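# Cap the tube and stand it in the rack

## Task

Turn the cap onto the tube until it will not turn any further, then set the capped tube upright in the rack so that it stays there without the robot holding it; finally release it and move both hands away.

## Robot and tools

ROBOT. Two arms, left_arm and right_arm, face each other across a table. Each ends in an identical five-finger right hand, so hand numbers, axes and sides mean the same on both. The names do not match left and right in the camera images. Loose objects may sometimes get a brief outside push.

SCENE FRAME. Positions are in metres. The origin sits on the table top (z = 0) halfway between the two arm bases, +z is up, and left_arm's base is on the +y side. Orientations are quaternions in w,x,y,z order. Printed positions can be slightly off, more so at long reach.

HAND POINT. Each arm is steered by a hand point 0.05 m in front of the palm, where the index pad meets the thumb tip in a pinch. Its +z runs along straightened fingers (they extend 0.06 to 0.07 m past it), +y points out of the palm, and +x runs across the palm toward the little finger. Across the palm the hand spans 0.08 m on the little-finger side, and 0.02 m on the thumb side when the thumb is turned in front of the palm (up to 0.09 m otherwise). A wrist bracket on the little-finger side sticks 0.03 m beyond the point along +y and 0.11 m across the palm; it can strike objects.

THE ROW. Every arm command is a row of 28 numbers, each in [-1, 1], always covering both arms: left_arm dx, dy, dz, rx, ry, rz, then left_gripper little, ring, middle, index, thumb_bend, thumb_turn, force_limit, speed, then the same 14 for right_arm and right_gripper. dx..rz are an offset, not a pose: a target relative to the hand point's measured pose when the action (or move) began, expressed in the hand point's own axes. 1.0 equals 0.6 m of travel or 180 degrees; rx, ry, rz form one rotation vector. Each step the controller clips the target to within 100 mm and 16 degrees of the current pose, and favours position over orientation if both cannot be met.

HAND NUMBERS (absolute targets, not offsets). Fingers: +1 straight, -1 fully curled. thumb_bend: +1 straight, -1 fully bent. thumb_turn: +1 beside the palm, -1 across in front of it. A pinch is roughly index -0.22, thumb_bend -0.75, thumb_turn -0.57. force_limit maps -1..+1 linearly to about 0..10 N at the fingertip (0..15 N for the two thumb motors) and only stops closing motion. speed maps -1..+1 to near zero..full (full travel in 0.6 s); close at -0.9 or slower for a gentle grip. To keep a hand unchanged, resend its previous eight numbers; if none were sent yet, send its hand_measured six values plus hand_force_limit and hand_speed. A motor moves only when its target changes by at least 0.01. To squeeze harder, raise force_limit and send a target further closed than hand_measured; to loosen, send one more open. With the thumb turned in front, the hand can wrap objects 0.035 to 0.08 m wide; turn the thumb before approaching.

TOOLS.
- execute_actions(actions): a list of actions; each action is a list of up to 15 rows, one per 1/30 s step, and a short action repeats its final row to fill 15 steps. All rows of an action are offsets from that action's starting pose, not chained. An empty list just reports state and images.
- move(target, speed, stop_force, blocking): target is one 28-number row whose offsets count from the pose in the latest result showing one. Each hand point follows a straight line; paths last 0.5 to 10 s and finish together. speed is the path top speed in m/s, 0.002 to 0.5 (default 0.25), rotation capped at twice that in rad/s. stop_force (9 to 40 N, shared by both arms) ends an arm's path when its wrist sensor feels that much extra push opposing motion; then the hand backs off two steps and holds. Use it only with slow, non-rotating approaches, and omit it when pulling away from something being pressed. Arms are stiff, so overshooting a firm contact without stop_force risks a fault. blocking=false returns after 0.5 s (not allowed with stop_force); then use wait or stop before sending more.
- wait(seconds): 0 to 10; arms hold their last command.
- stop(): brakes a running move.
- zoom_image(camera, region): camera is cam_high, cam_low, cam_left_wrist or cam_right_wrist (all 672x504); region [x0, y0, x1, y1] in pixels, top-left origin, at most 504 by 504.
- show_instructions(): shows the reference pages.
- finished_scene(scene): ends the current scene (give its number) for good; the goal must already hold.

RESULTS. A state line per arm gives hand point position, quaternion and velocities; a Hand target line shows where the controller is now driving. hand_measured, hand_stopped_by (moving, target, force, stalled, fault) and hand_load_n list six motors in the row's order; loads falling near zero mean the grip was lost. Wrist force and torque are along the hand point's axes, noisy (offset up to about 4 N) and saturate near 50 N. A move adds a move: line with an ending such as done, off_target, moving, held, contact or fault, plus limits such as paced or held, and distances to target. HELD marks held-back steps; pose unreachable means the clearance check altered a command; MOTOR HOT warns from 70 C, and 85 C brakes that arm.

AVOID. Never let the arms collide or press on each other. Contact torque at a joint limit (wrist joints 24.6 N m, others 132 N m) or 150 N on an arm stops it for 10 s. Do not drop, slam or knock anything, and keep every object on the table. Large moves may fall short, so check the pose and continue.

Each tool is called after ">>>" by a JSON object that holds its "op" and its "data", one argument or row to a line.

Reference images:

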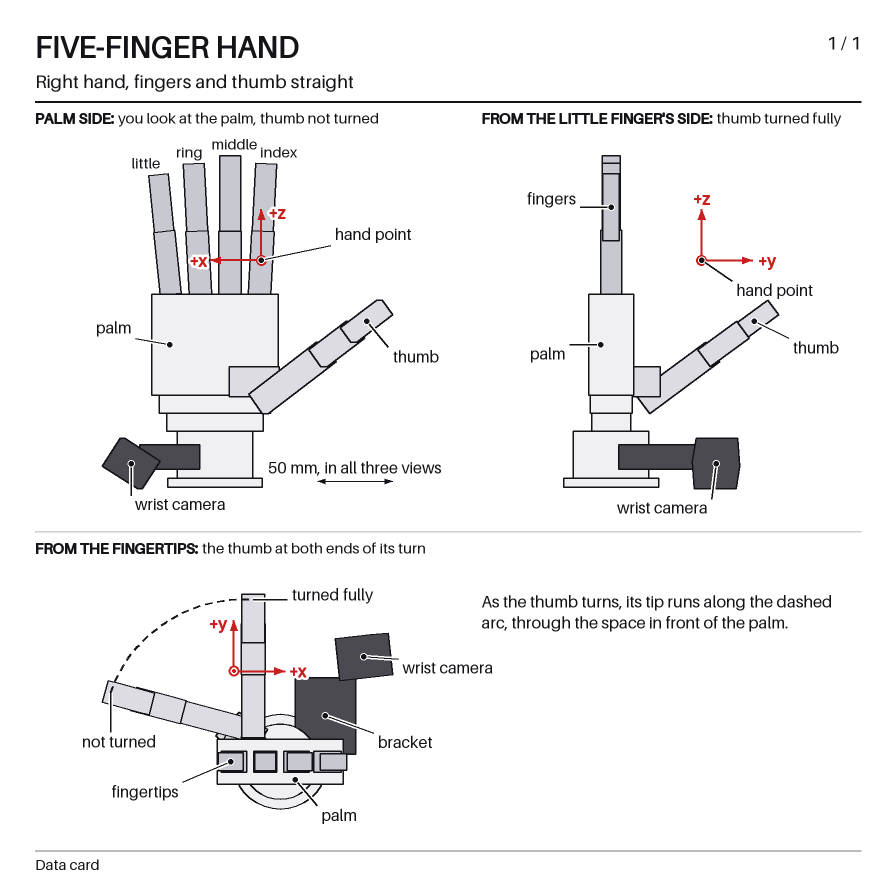

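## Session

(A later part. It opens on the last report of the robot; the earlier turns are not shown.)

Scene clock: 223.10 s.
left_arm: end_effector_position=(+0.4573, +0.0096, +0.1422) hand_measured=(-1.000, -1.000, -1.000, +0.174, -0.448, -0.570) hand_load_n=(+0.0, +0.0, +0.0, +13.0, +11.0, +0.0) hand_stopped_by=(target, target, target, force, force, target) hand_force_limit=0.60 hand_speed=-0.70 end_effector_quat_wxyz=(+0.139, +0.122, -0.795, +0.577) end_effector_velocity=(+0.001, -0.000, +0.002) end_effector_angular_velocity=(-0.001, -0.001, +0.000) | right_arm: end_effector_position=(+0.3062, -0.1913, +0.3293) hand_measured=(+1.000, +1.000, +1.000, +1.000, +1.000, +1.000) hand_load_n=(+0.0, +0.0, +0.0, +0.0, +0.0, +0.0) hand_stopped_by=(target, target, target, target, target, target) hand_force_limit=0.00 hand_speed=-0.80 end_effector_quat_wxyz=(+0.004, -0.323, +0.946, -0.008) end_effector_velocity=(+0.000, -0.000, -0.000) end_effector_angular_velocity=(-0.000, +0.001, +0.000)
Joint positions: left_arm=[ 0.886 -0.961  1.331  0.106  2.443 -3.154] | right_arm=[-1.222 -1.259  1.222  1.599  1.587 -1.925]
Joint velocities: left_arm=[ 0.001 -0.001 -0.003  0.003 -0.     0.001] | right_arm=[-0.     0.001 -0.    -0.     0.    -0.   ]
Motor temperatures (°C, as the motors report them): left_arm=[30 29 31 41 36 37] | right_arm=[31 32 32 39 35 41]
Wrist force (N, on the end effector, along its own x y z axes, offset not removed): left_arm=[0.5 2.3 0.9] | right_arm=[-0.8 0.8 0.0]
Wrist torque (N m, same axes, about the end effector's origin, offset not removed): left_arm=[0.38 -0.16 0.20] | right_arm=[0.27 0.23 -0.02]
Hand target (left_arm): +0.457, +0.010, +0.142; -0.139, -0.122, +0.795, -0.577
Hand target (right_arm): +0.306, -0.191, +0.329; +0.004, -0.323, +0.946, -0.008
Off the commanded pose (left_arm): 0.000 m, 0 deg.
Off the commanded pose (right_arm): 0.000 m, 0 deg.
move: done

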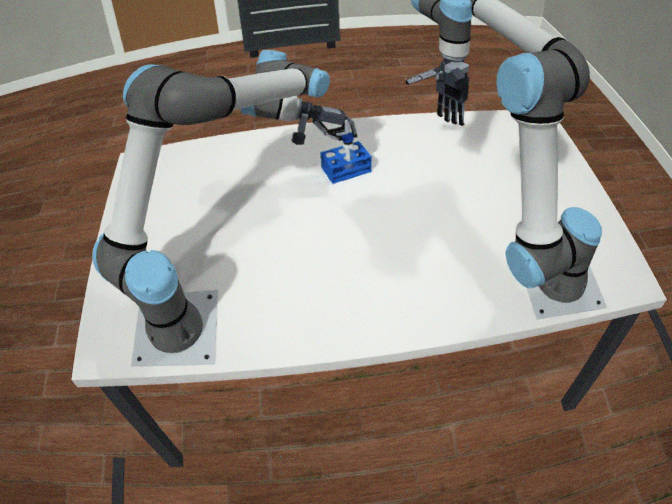

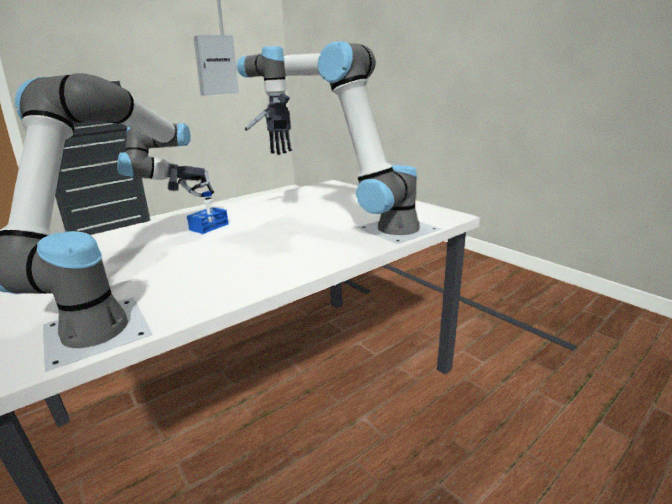

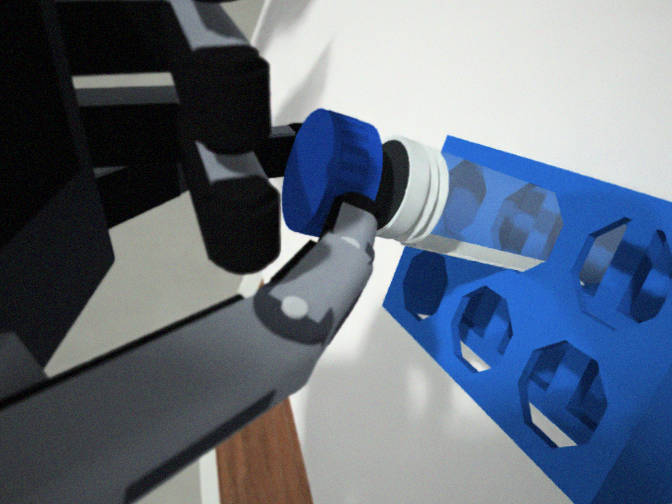

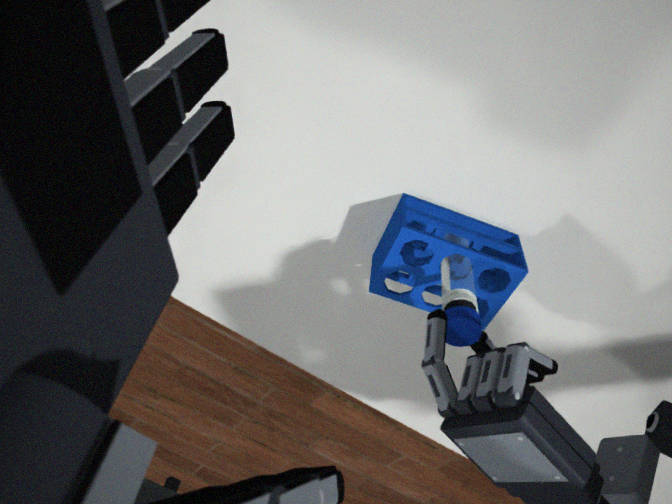

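>>> {"op": "move", "data": {
  "target": [-0.0108,0.0262,0.009,0,0,0,-1,-1,-1,-0.3,-0.52,-0.57,0.6,-0.7,0,0,0,0,0,0,1,1,1,1,1,1,0,-0.8],
  "speed": 0.015
}}

>>> {"op": "move", "data": {
  "target": [0,0,0,0,0,0,-1,-1,-1,0.4,-0.3,-0.57,0.2,-0.5,0,0,0,0,0,0,1,1,1,1,1,1,0,-0.8]
}}

>>> {"op": "move", "data": {
  "target": [0.03,-0.073,-0.025,0,0,0,-1,-1,-1,0.4,-0.3,-0.57,0.2,-0.5,0,0,0,0,0,0,1,1,1,1,1,1,0,-0.8],
  "speed": 0.05
}}

Scene clock: 231.80 s.
left_arm: end_effector_position=(+0.4573, +0.0095, +0.1246) hand_measured=(-1.000, -1.000, -1.000, +0.174, -0.448, -0.570) hand_load_n=(+0.0, +0.0, +0.0, +13.0, +11.0, +0.0) hand_stopped_by=(target, target, target, force, force, target) hand_force_limit=0.60 hand_speed=-0.70 end_effector_quat_wxyz=(+0.139, +0.122, -0.795, +0.577) end_effector_velocity=(+0.000, -0.000, -0.002) end_effector_angular_velocity=(-0.001, -0.001, -0.000) | right_arm: end_effector_position=(+0.3062, -0.1913, +0.3293) hand_measured=(+1.000, +1.000, +1.000, +1.000, +1.000, +1.000) hand_load_n=(+0.0, +0.0, +0.0, +0.0, +0.0, +0.0) hand_stopped_by=(target, target, target, target, target, target) hand_force_limit=0.00 hand_speed=-0.80 end_effector_quat_wxyz=(+0.004, -0.323, +0.946, -0.008) end_effector_velocity=(+0.000, +0.000, +0.000) end_effector_angular_velocity=(+0.000, -0.000, +0.001)
Joint positions: left_arm=[ 0.885 -0.944  1.352  0.069  2.442 -3.154] | right_arm=[-1.222 -1.259  1.222  1.599  1.587 -1.925]
Joint velocities: left_arm=[-0.     0.002  0.003 -0.006 -0.    -0.   ] | right_arm=[ 0.  0. -0. -0. -0. -0.]
Motor temperatures (°C, as the motors report them): left_arm=[30 29 31 41 36 37] | right_arm=[31 32 32 39 35 41]
Wrist force (N, on the end effector, along its own x y z axes, offset not removed): left_arm=[3.9 0.7 2.3] | right_arm=[-0.4 -0.5 0.2]
Wrist torque (N m, same axes, about the end effector's origin, offset not removed): left_arm=[0.03 -0.74 0.40] | right_arm=[-0.02 0.13 -0.06]
Hand target (left_arm): +0.457, +0.009, +0.124; -0.139, -0.122, +0.795, -0.577
Hand target (right_arm): +0.306, -0.191, +0.329; +0.004, -0.323, +0.946, -0.008
Off the commanded pose (left_arm): 0.000 m, 0 deg.
Off the commanded pose (right_arm): 0.000 m, 0 deg.
move: done

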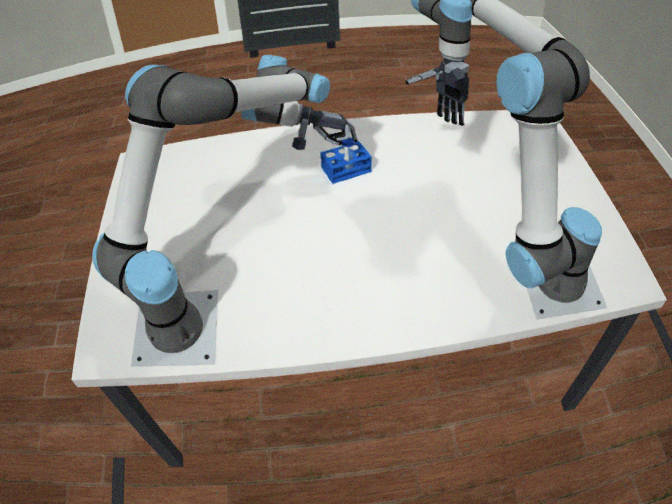

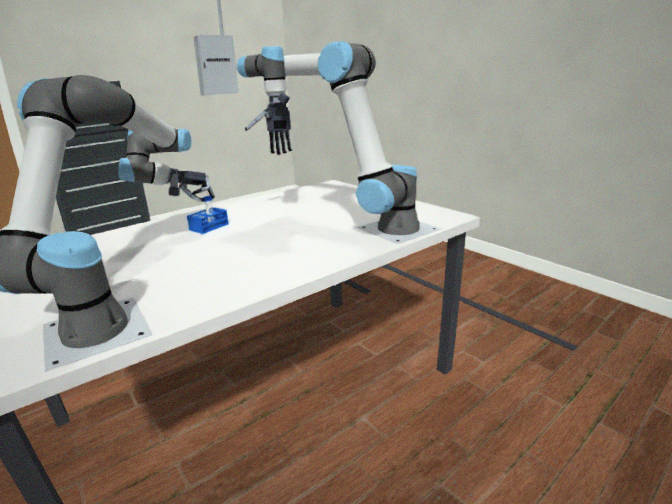

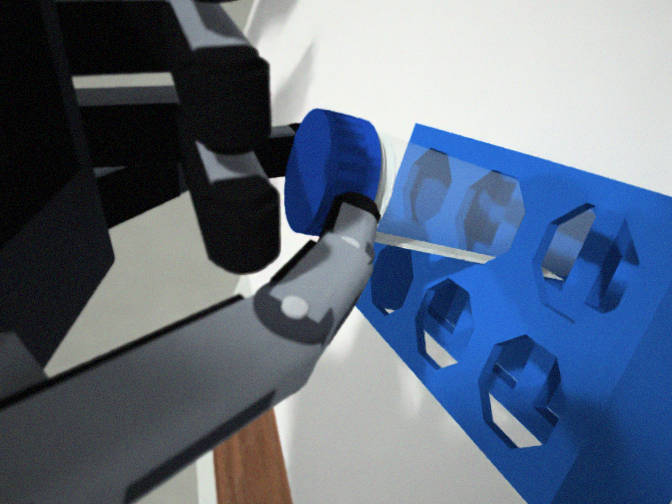

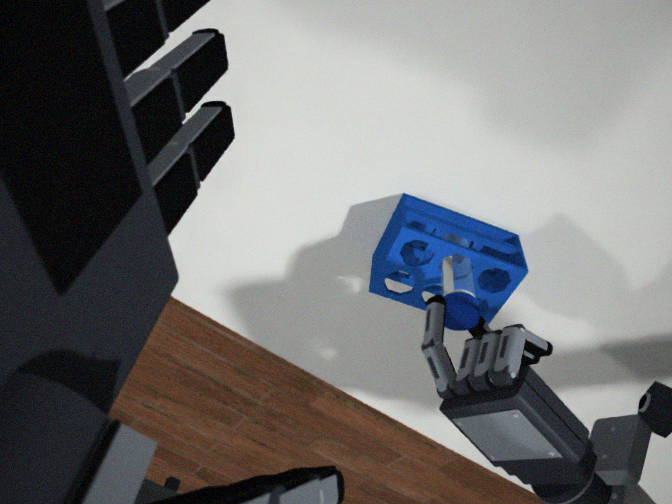

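Scene clock: 232.37 s.
left_arm: end_effector_position=(+0.4573, +0.0095, +0.1245) hand_measured=(-1.000, -1.000, -1.000, +0.400, -0.300, -0.570) hand_load_n=(+0.0, +0.0, +0.0, +0.0, +0.0, +0.0) hand_stopped_by=(target, target, target, target, target, target) hand_force_limit=0.20 hand_speed=-0.50 end_effector_quat_wxyz=(+0.139, +0.122, -0.795, +0.577) end_effector_velocity=(-0.000, -0.000, +0.000) end_effector_angular_velocity=(+0.000, +0.000, -0.001) | right_arm: end_effector_position=(+0.3062, -0.1913, +0.3293) hand_measured=(+1.000, +1.000, +1.000, +1.000, +1.000, +1.000) hand_load_n=(+0.0, +0.0, +0.0, +0.0, +0.0, +0.0) hand_stopped_by=(target, target, target, target, target, target) hand_force_limit=0.00 hand_speed=-0.80 end_effector_quat_wxyz=(+0.004, -0.323, +0.946, -0.008) end_effector_velocity=(-0.001, +0.001, +0.000) end_effector_angular_velocity=(+0.000, -0.001, +0.003)
Joint positions: left_arm=[ 0.885 -0.944  1.352  0.069  2.442 -3.154] | right_arm=[-1.222 -1.259  1.222  1.599  1.587 -1.925]
Joint velocities: left_arm=[-0.001 -0.    -0.     0.001  0.     0.   ] | right_arm=[ 0.002 -0.    -0.    -0.001  0.    -0.001]
Motor temperatures (°C, as the motors report them): left_arm=[30 29 31 41 36 37] | right_arm=[31 32 32 39 35 41]
Wrist force (N, on the end effector, along its own x y z axes, offset not removed): left_arm=[2.1 0.1 0.4] | right_arm=[0.8 -0.4 -0.5]
Wrist torque (N m, same axes, about the end effector's origin, offset not removed): left_arm=[0.03 -0.59 0.23] | right_arm=[0.09 -0.06 0.13]
Hand target (left_arm): +0.457, +0.009, +0.125; -0.139, -0.122, +0.795, -0.577
Hand target (right_arm): +0.306, -0.191, +0.329; +0.004, -0.323, +0.946, -0.008
Off the commanded pose (left_arm): 0.000 m, 0 deg.
Off the commanded pose (right_arm): 0.000 m, 0 deg.
move: done

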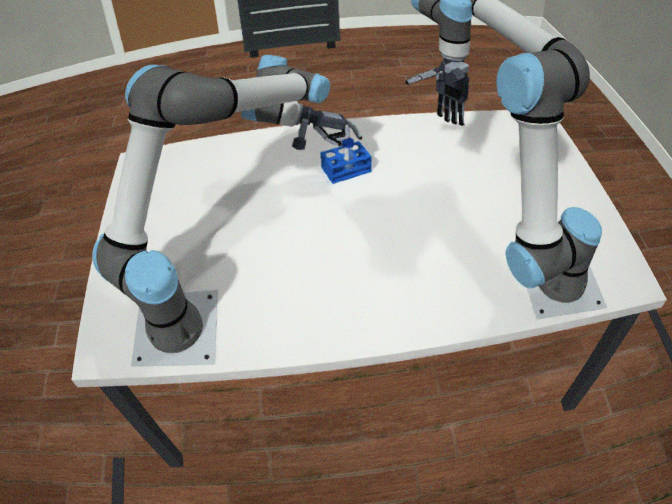

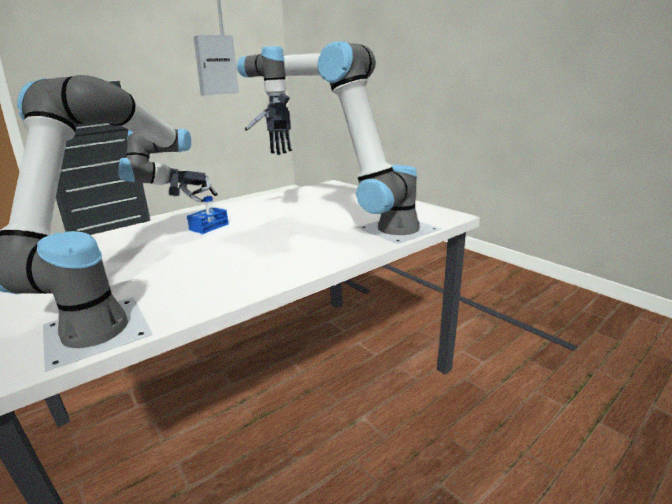

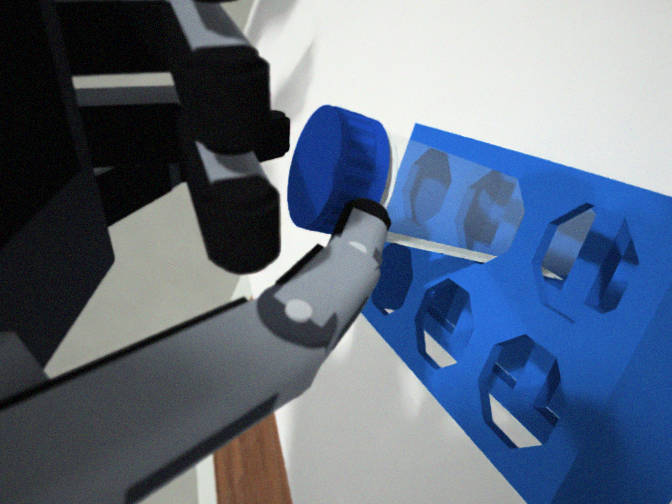

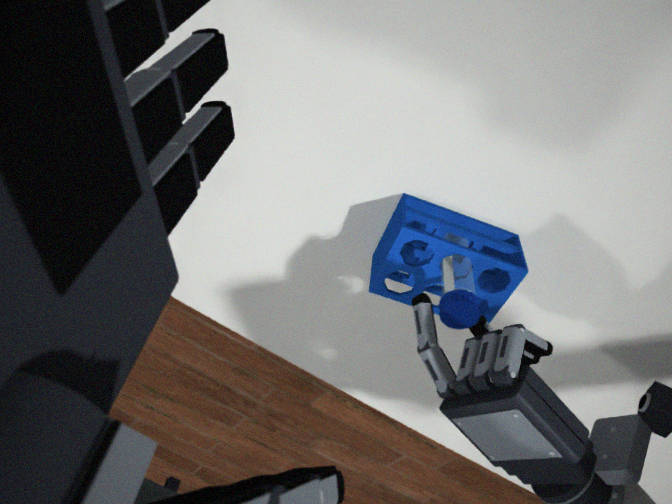

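Scene clock: 233.77 s.
left_arm: end_effector_position=(+0.4572, +0.0099, +0.1740) hand_measured=(-1.000, -1.000, -1.000, +0.400, -0.300, -0.570) hand_load_n=(+0.0, +0.0, +0.0, +0.0, +0.0, +0.0) hand_stopped_by=(target, target, target, target, target, target) hand_force_limit=0.20 hand_speed=-0.50 end_effector_quat_wxyz=(+0.139, +0.122, -0.795, +0.577) end_effector_velocity=(-0.001, +0.000, +0.002) end_effector_angular_velocity=(+0.002, +0.002, -0.001) | right_arm: end_effector_position=(+0.3062, -0.1913, +0.3293) hand_measured=(+1.000, +1.000, +1.000, +1.000, +1.000, +1.000) hand_load_n=(+0.0, +0.0, +0.0, +0.0, +0.0, +0.0) hand_stopped_by=(target, target, target, target, target, target) hand_force_limit=0.00 hand_speed=-0.80 end_effector_quat_wxyz=(+0.004, -0.323, +0.946, -0.008) end_effector_velocity=(+0.001, -0.000, -0.000) end_effector_angular_velocity=(+0.000, -0.000, -0.002)
Joint positions: left_arm=[ 0.886 -0.986  1.287  0.176  2.443 -3.154] | right_arm=[-1.222 -1.259  1.222  1.599  1.587 -1.925]
Joint velocities: left_arm=[-0.    -0.001 -0.003  0.008  0.     0.   ] | right_arm=[-0.002 -0.     0.    -0.001 -0.     0.001]
Motor temperatures (°C, as the motors report them): left_arm=[30 29 31 41 36 37] | right_arm=[31 32 32 39 35 41]
Wrist force (N, on the end effector, along its own x y z axes, offset not removed): left_arm=[2.8 0.6 -0.1] | right_arm=[-1.2 1.5 0.1]
Wrist torque (N m, same axes, about the end effector's origin, offset not removed): left_arm=[0.15 -0.60 0.31] | right_arm=[0.36 0.25 -0.05]
Hand target (left_arm): +0.457, +0.010, +0.174; -0.139, -0.122, +0.795, -0.577
Hand target (right_arm): +0.306, -0.191, +0.329; +0.004, -0.323, +0.946, -0.008
Off the commanded pose (left_arm): 0.000 m, 0 deg.
Off the commanded pose (right_arm): 0.000 m, 0 deg.
move: done

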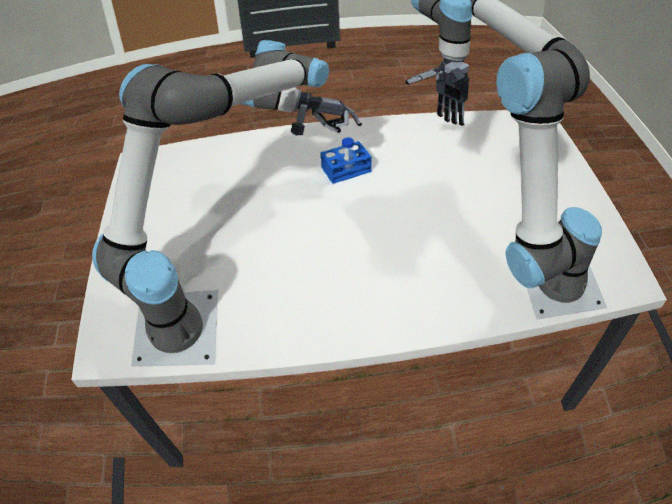

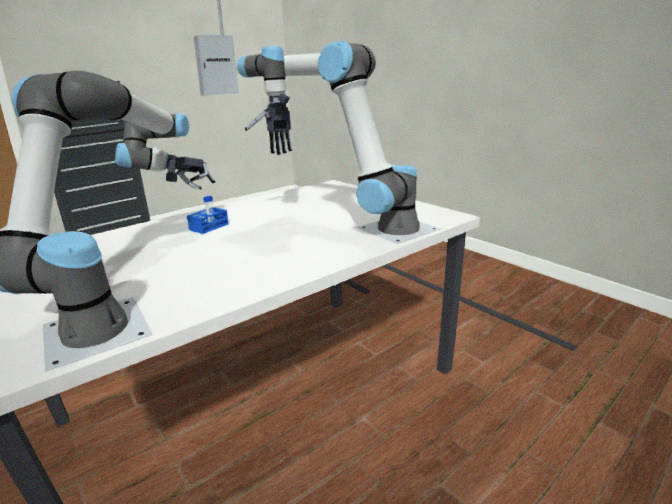

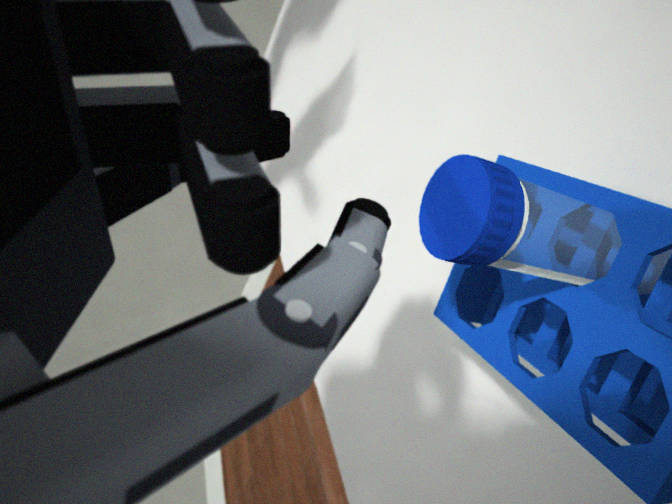

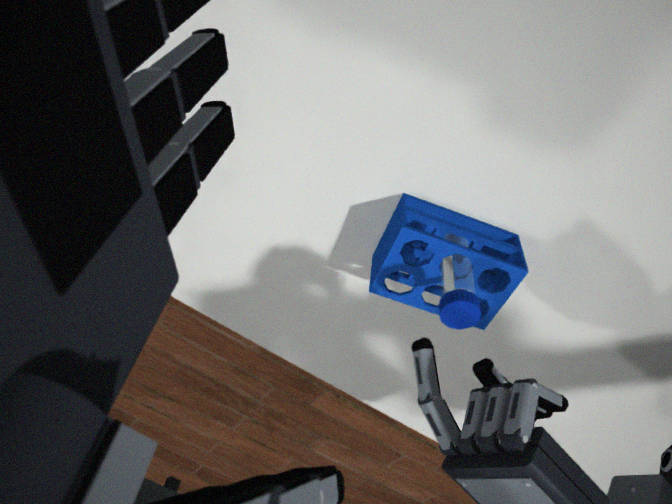

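>>> {"op": "move", "data": {
  "target": [-0.037,0,-0.044,0.298,-0.085,-0.39,1,1,1,0.35,-0.4,-0.57,0.2,0,0,0,0,0,0,0,1,1,1,1,1,1,0,-0.8]
}}

>>> {"op": "move", "data": {
  "target": [-0.135,0,0,0,0,0,1,1,1,0.35,-0.4,-0.57,0.2,0,0,0,0,0,0,0,1,1,1,1,1,1,0,-0.8],
  "speed": 0.08
}}

Scene clock: 247.23 s.
left_arm: end_effector_position=(+0.4801, +0.0359, +0.1735) hand_measured=(+1.000, +1.000, +1.000, +0.350, -0.400, -0.570) hand_load_n=(+0.0, +0.0, +0.0, +0.0, +0.0, +0.0) hand_stopped_by=(target, target, target, target, target, target) hand_force_limit=0.20 hand_speed=0.00 end_effector_quat_wxyz=(+0.270, +0.653, -0.270, +0.654) end_effector_velocity=(-0.000, -0.001, +0.000) end_effector_angular_velocity=(-0.005, +0.007, +0.007) | right_arm: end_effector_position=(+0.3062, -0.1913, +0.3293) hand_measured=(+1.000, +1.000, +1.000, +1.000, +1.000, +1.000) hand_load_n=(+0.0, +0.0, +0.0, +0.0, +0.0, +0.0) hand_stopped_by=(target, target, target, target, target, target) hand_force_limit=0.00 hand_speed=-0.80 end_effector_quat_wxyz=(+0.004, -0.323, +0.946, -0.008) end_effector_velocity=(+0.000, -0.000, +0.000) end_effector_angular_velocity=(+0.000, -0.001, -0.002)
Joint positions: left_arm=[ 0.745 -1.227  1.946 -0.72   1.489 -4.712] | right_arm=[-1.222 -1.259  1.222  1.599  1.587 -1.925]
Joint velocities: left_arm=[-0.005 -0.001  0.001  0.001 -0.012 -0.009] | right_arm=[-0.001 -0.    -0.    -0.     0.     0.001]
Motor temperatures (°C, as the motors report them): left_arm=[30 29 31 41 36 37] | right_arm=[31 32 32 39 35 41]
Wrist force (N, on the end effector, along its own x y z axes, offset not removed): left_arm=[2.7 2.1 1.0] | right_arm=[-2.6 1.2 -1.3]
Wrist torque (N m, same axes, about the end effector's origin, offset not removed): left_arm=[0.28 -0.58 0.33] | right_arm=[0.31 0.54 -0.15]
Hand target (left_arm): +0.480, +0.036, +0.174; +0.270, +0.654, -0.270, +0.654
Hand target (right_arm): +0.306, -0.191, +0.329; +0.004, -0.323, +0.946, -0.008
Off the commanded pose (left_arm): 0.000 m, 0 deg.
Off the commanded pose (right_arm): 0.000 m, 0 deg.
move: done

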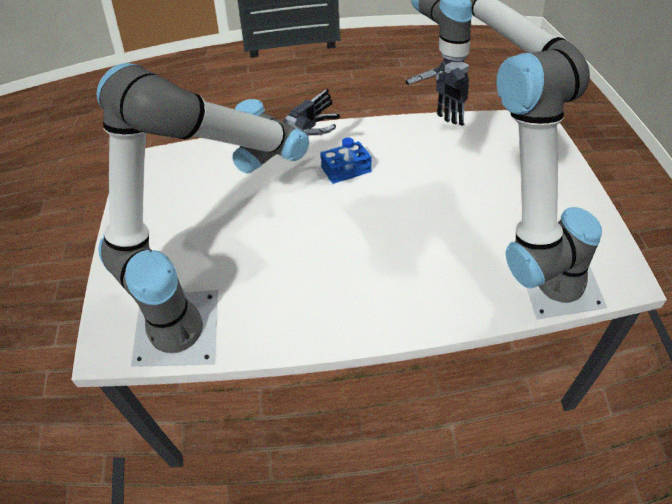

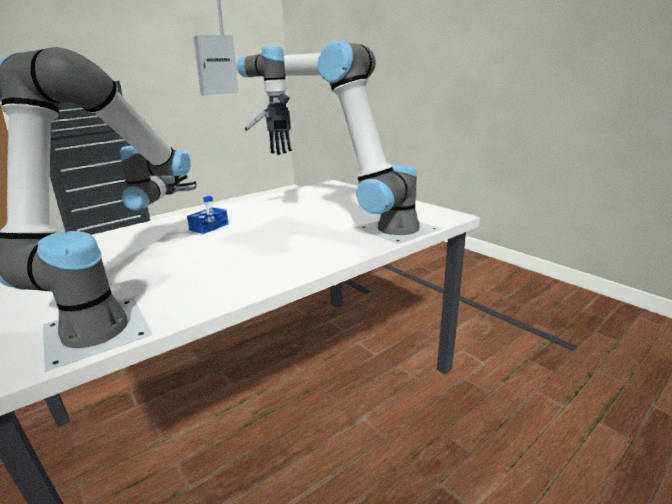

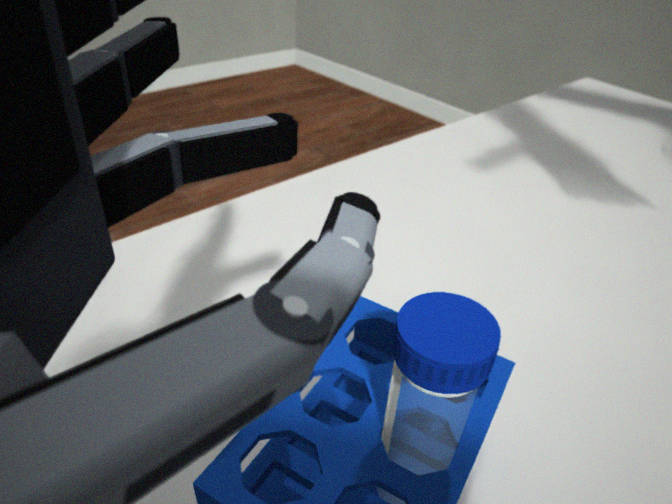

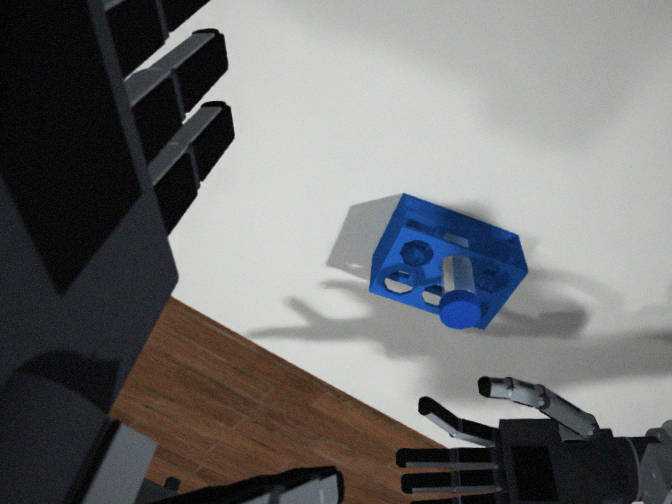

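Scene clock: 248.70 s.
left_arm: end_effector_position=(+0.4802, +0.0358, +0.0928) hand_measured=(+1.000, +1.000, +1.000, +0.350, -0.400, -0.570) hand_load_n=(+0.0, +0.0, +0.0, +0.0, +0.0, +0.0) hand_stopped_by=(target, target, target, target, target, target) hand_force_limit=0.20 hand_speed=0.00 end_effector_quat_wxyz=(+0.270, +0.653, -0.270, +0.654) end_effector_velocity=(-0.001, -0.001, -0.003) end_effector_angular_velocity=(+0.001, +0.000, -0.002) | right_arm: end_effector_position=(+0.3062, -0.1913, +0.3293) hand_measured=(+1.000, +1.000, +1.000, +1.000, +1.000, +1.000) hand_load_n=(+0.0, +0.0, +0.0, +0.0, +0.0, +0.0) hand_stopped_by=(target, target, target, target, target, target) hand_force_limit=0.00 hand_speed=-0.80 end_effector_quat_wxyz=(+0.004, -0.323, +0.946, -0.008) end_effector_velocity=(+0.000, -0.001, +0.000) end_effector_angular_velocity=(+0.000, +0.000, -0.001)
Joint positions: left_arm=[ 0.745 -1.075  1.999 -0.924  1.489 -4.712] | right_arm=[-1.222 -1.259  1.222  1.599  1.587 -1.925]
Joint velocities: left_arm=[-0.001  0.006  0.001 -0.005  0.     0.   ] | right_arm=[-0.001 -0.    -0.     0.    -0.    -0.   ]
Motor temperatures (°C, as the motors report them): left_arm=[30 29 31 41 36 37] | right_arm=[31 32 32 39 35 41]
Wrist force (N, on the end effector, along its own x y z axes, offset not removed): left_arm=[2.1 1.9 1.5] | right_arm=[-0.3 0.3 -1.1]
Wrist torque (N m, same axes, about the end effector's origin, offset not removed): left_arm=[0.23 -0.43 0.29] | right_arm=[0.16 0.07 0.00]
Hand target (left_arm): +0.480, +0.036, +0.093; +0.270, +0.653, -0.270, +0.654
Hand target (right_arm): +0.306, -0.191, +0.329; +0.004, -0.323, +0.946, -0.008
Off the commanded pose (left_arm): 0.000 m, 0 deg.
Off the commanded pose (right_arm): 0.000 m, 0 deg.
move: done

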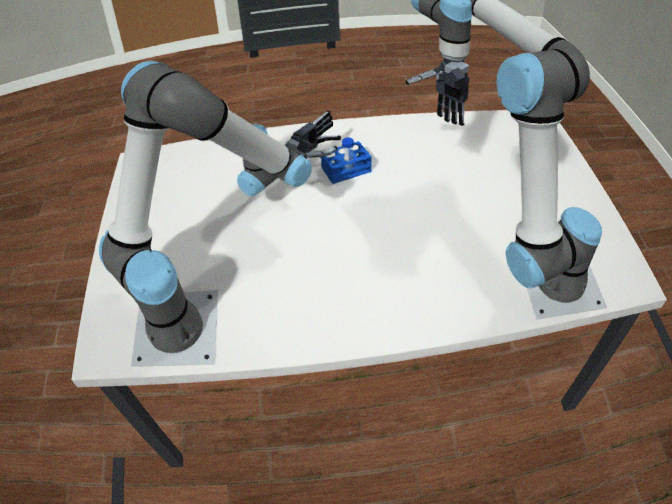

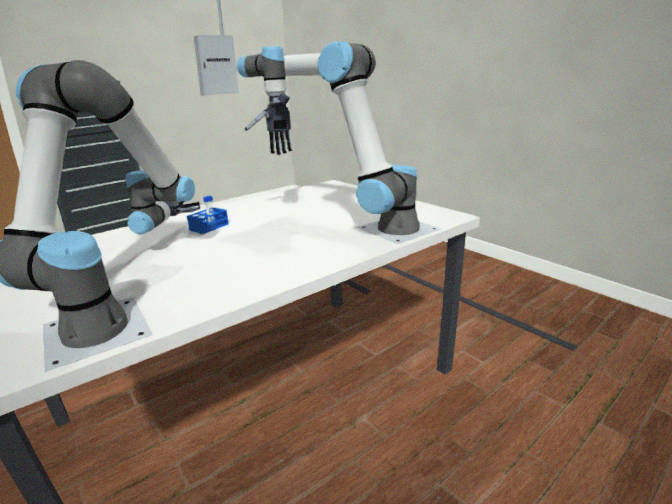

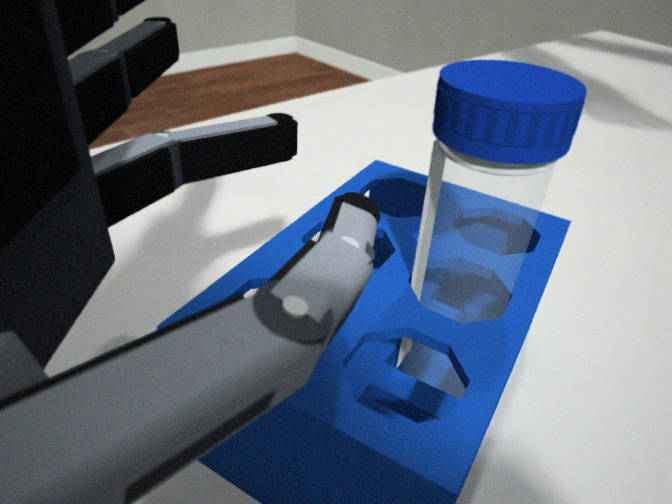

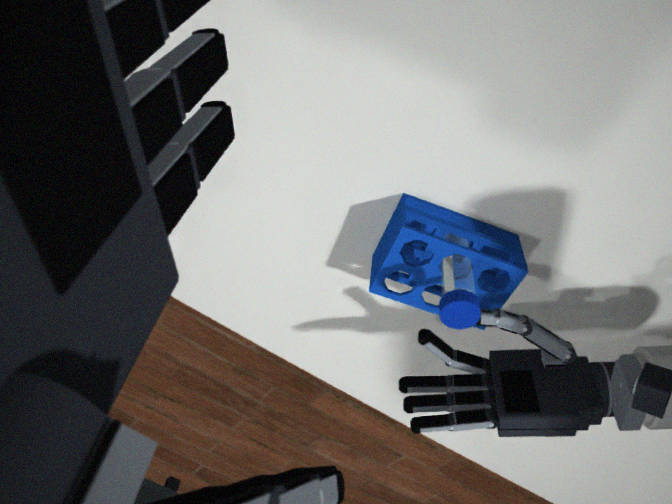

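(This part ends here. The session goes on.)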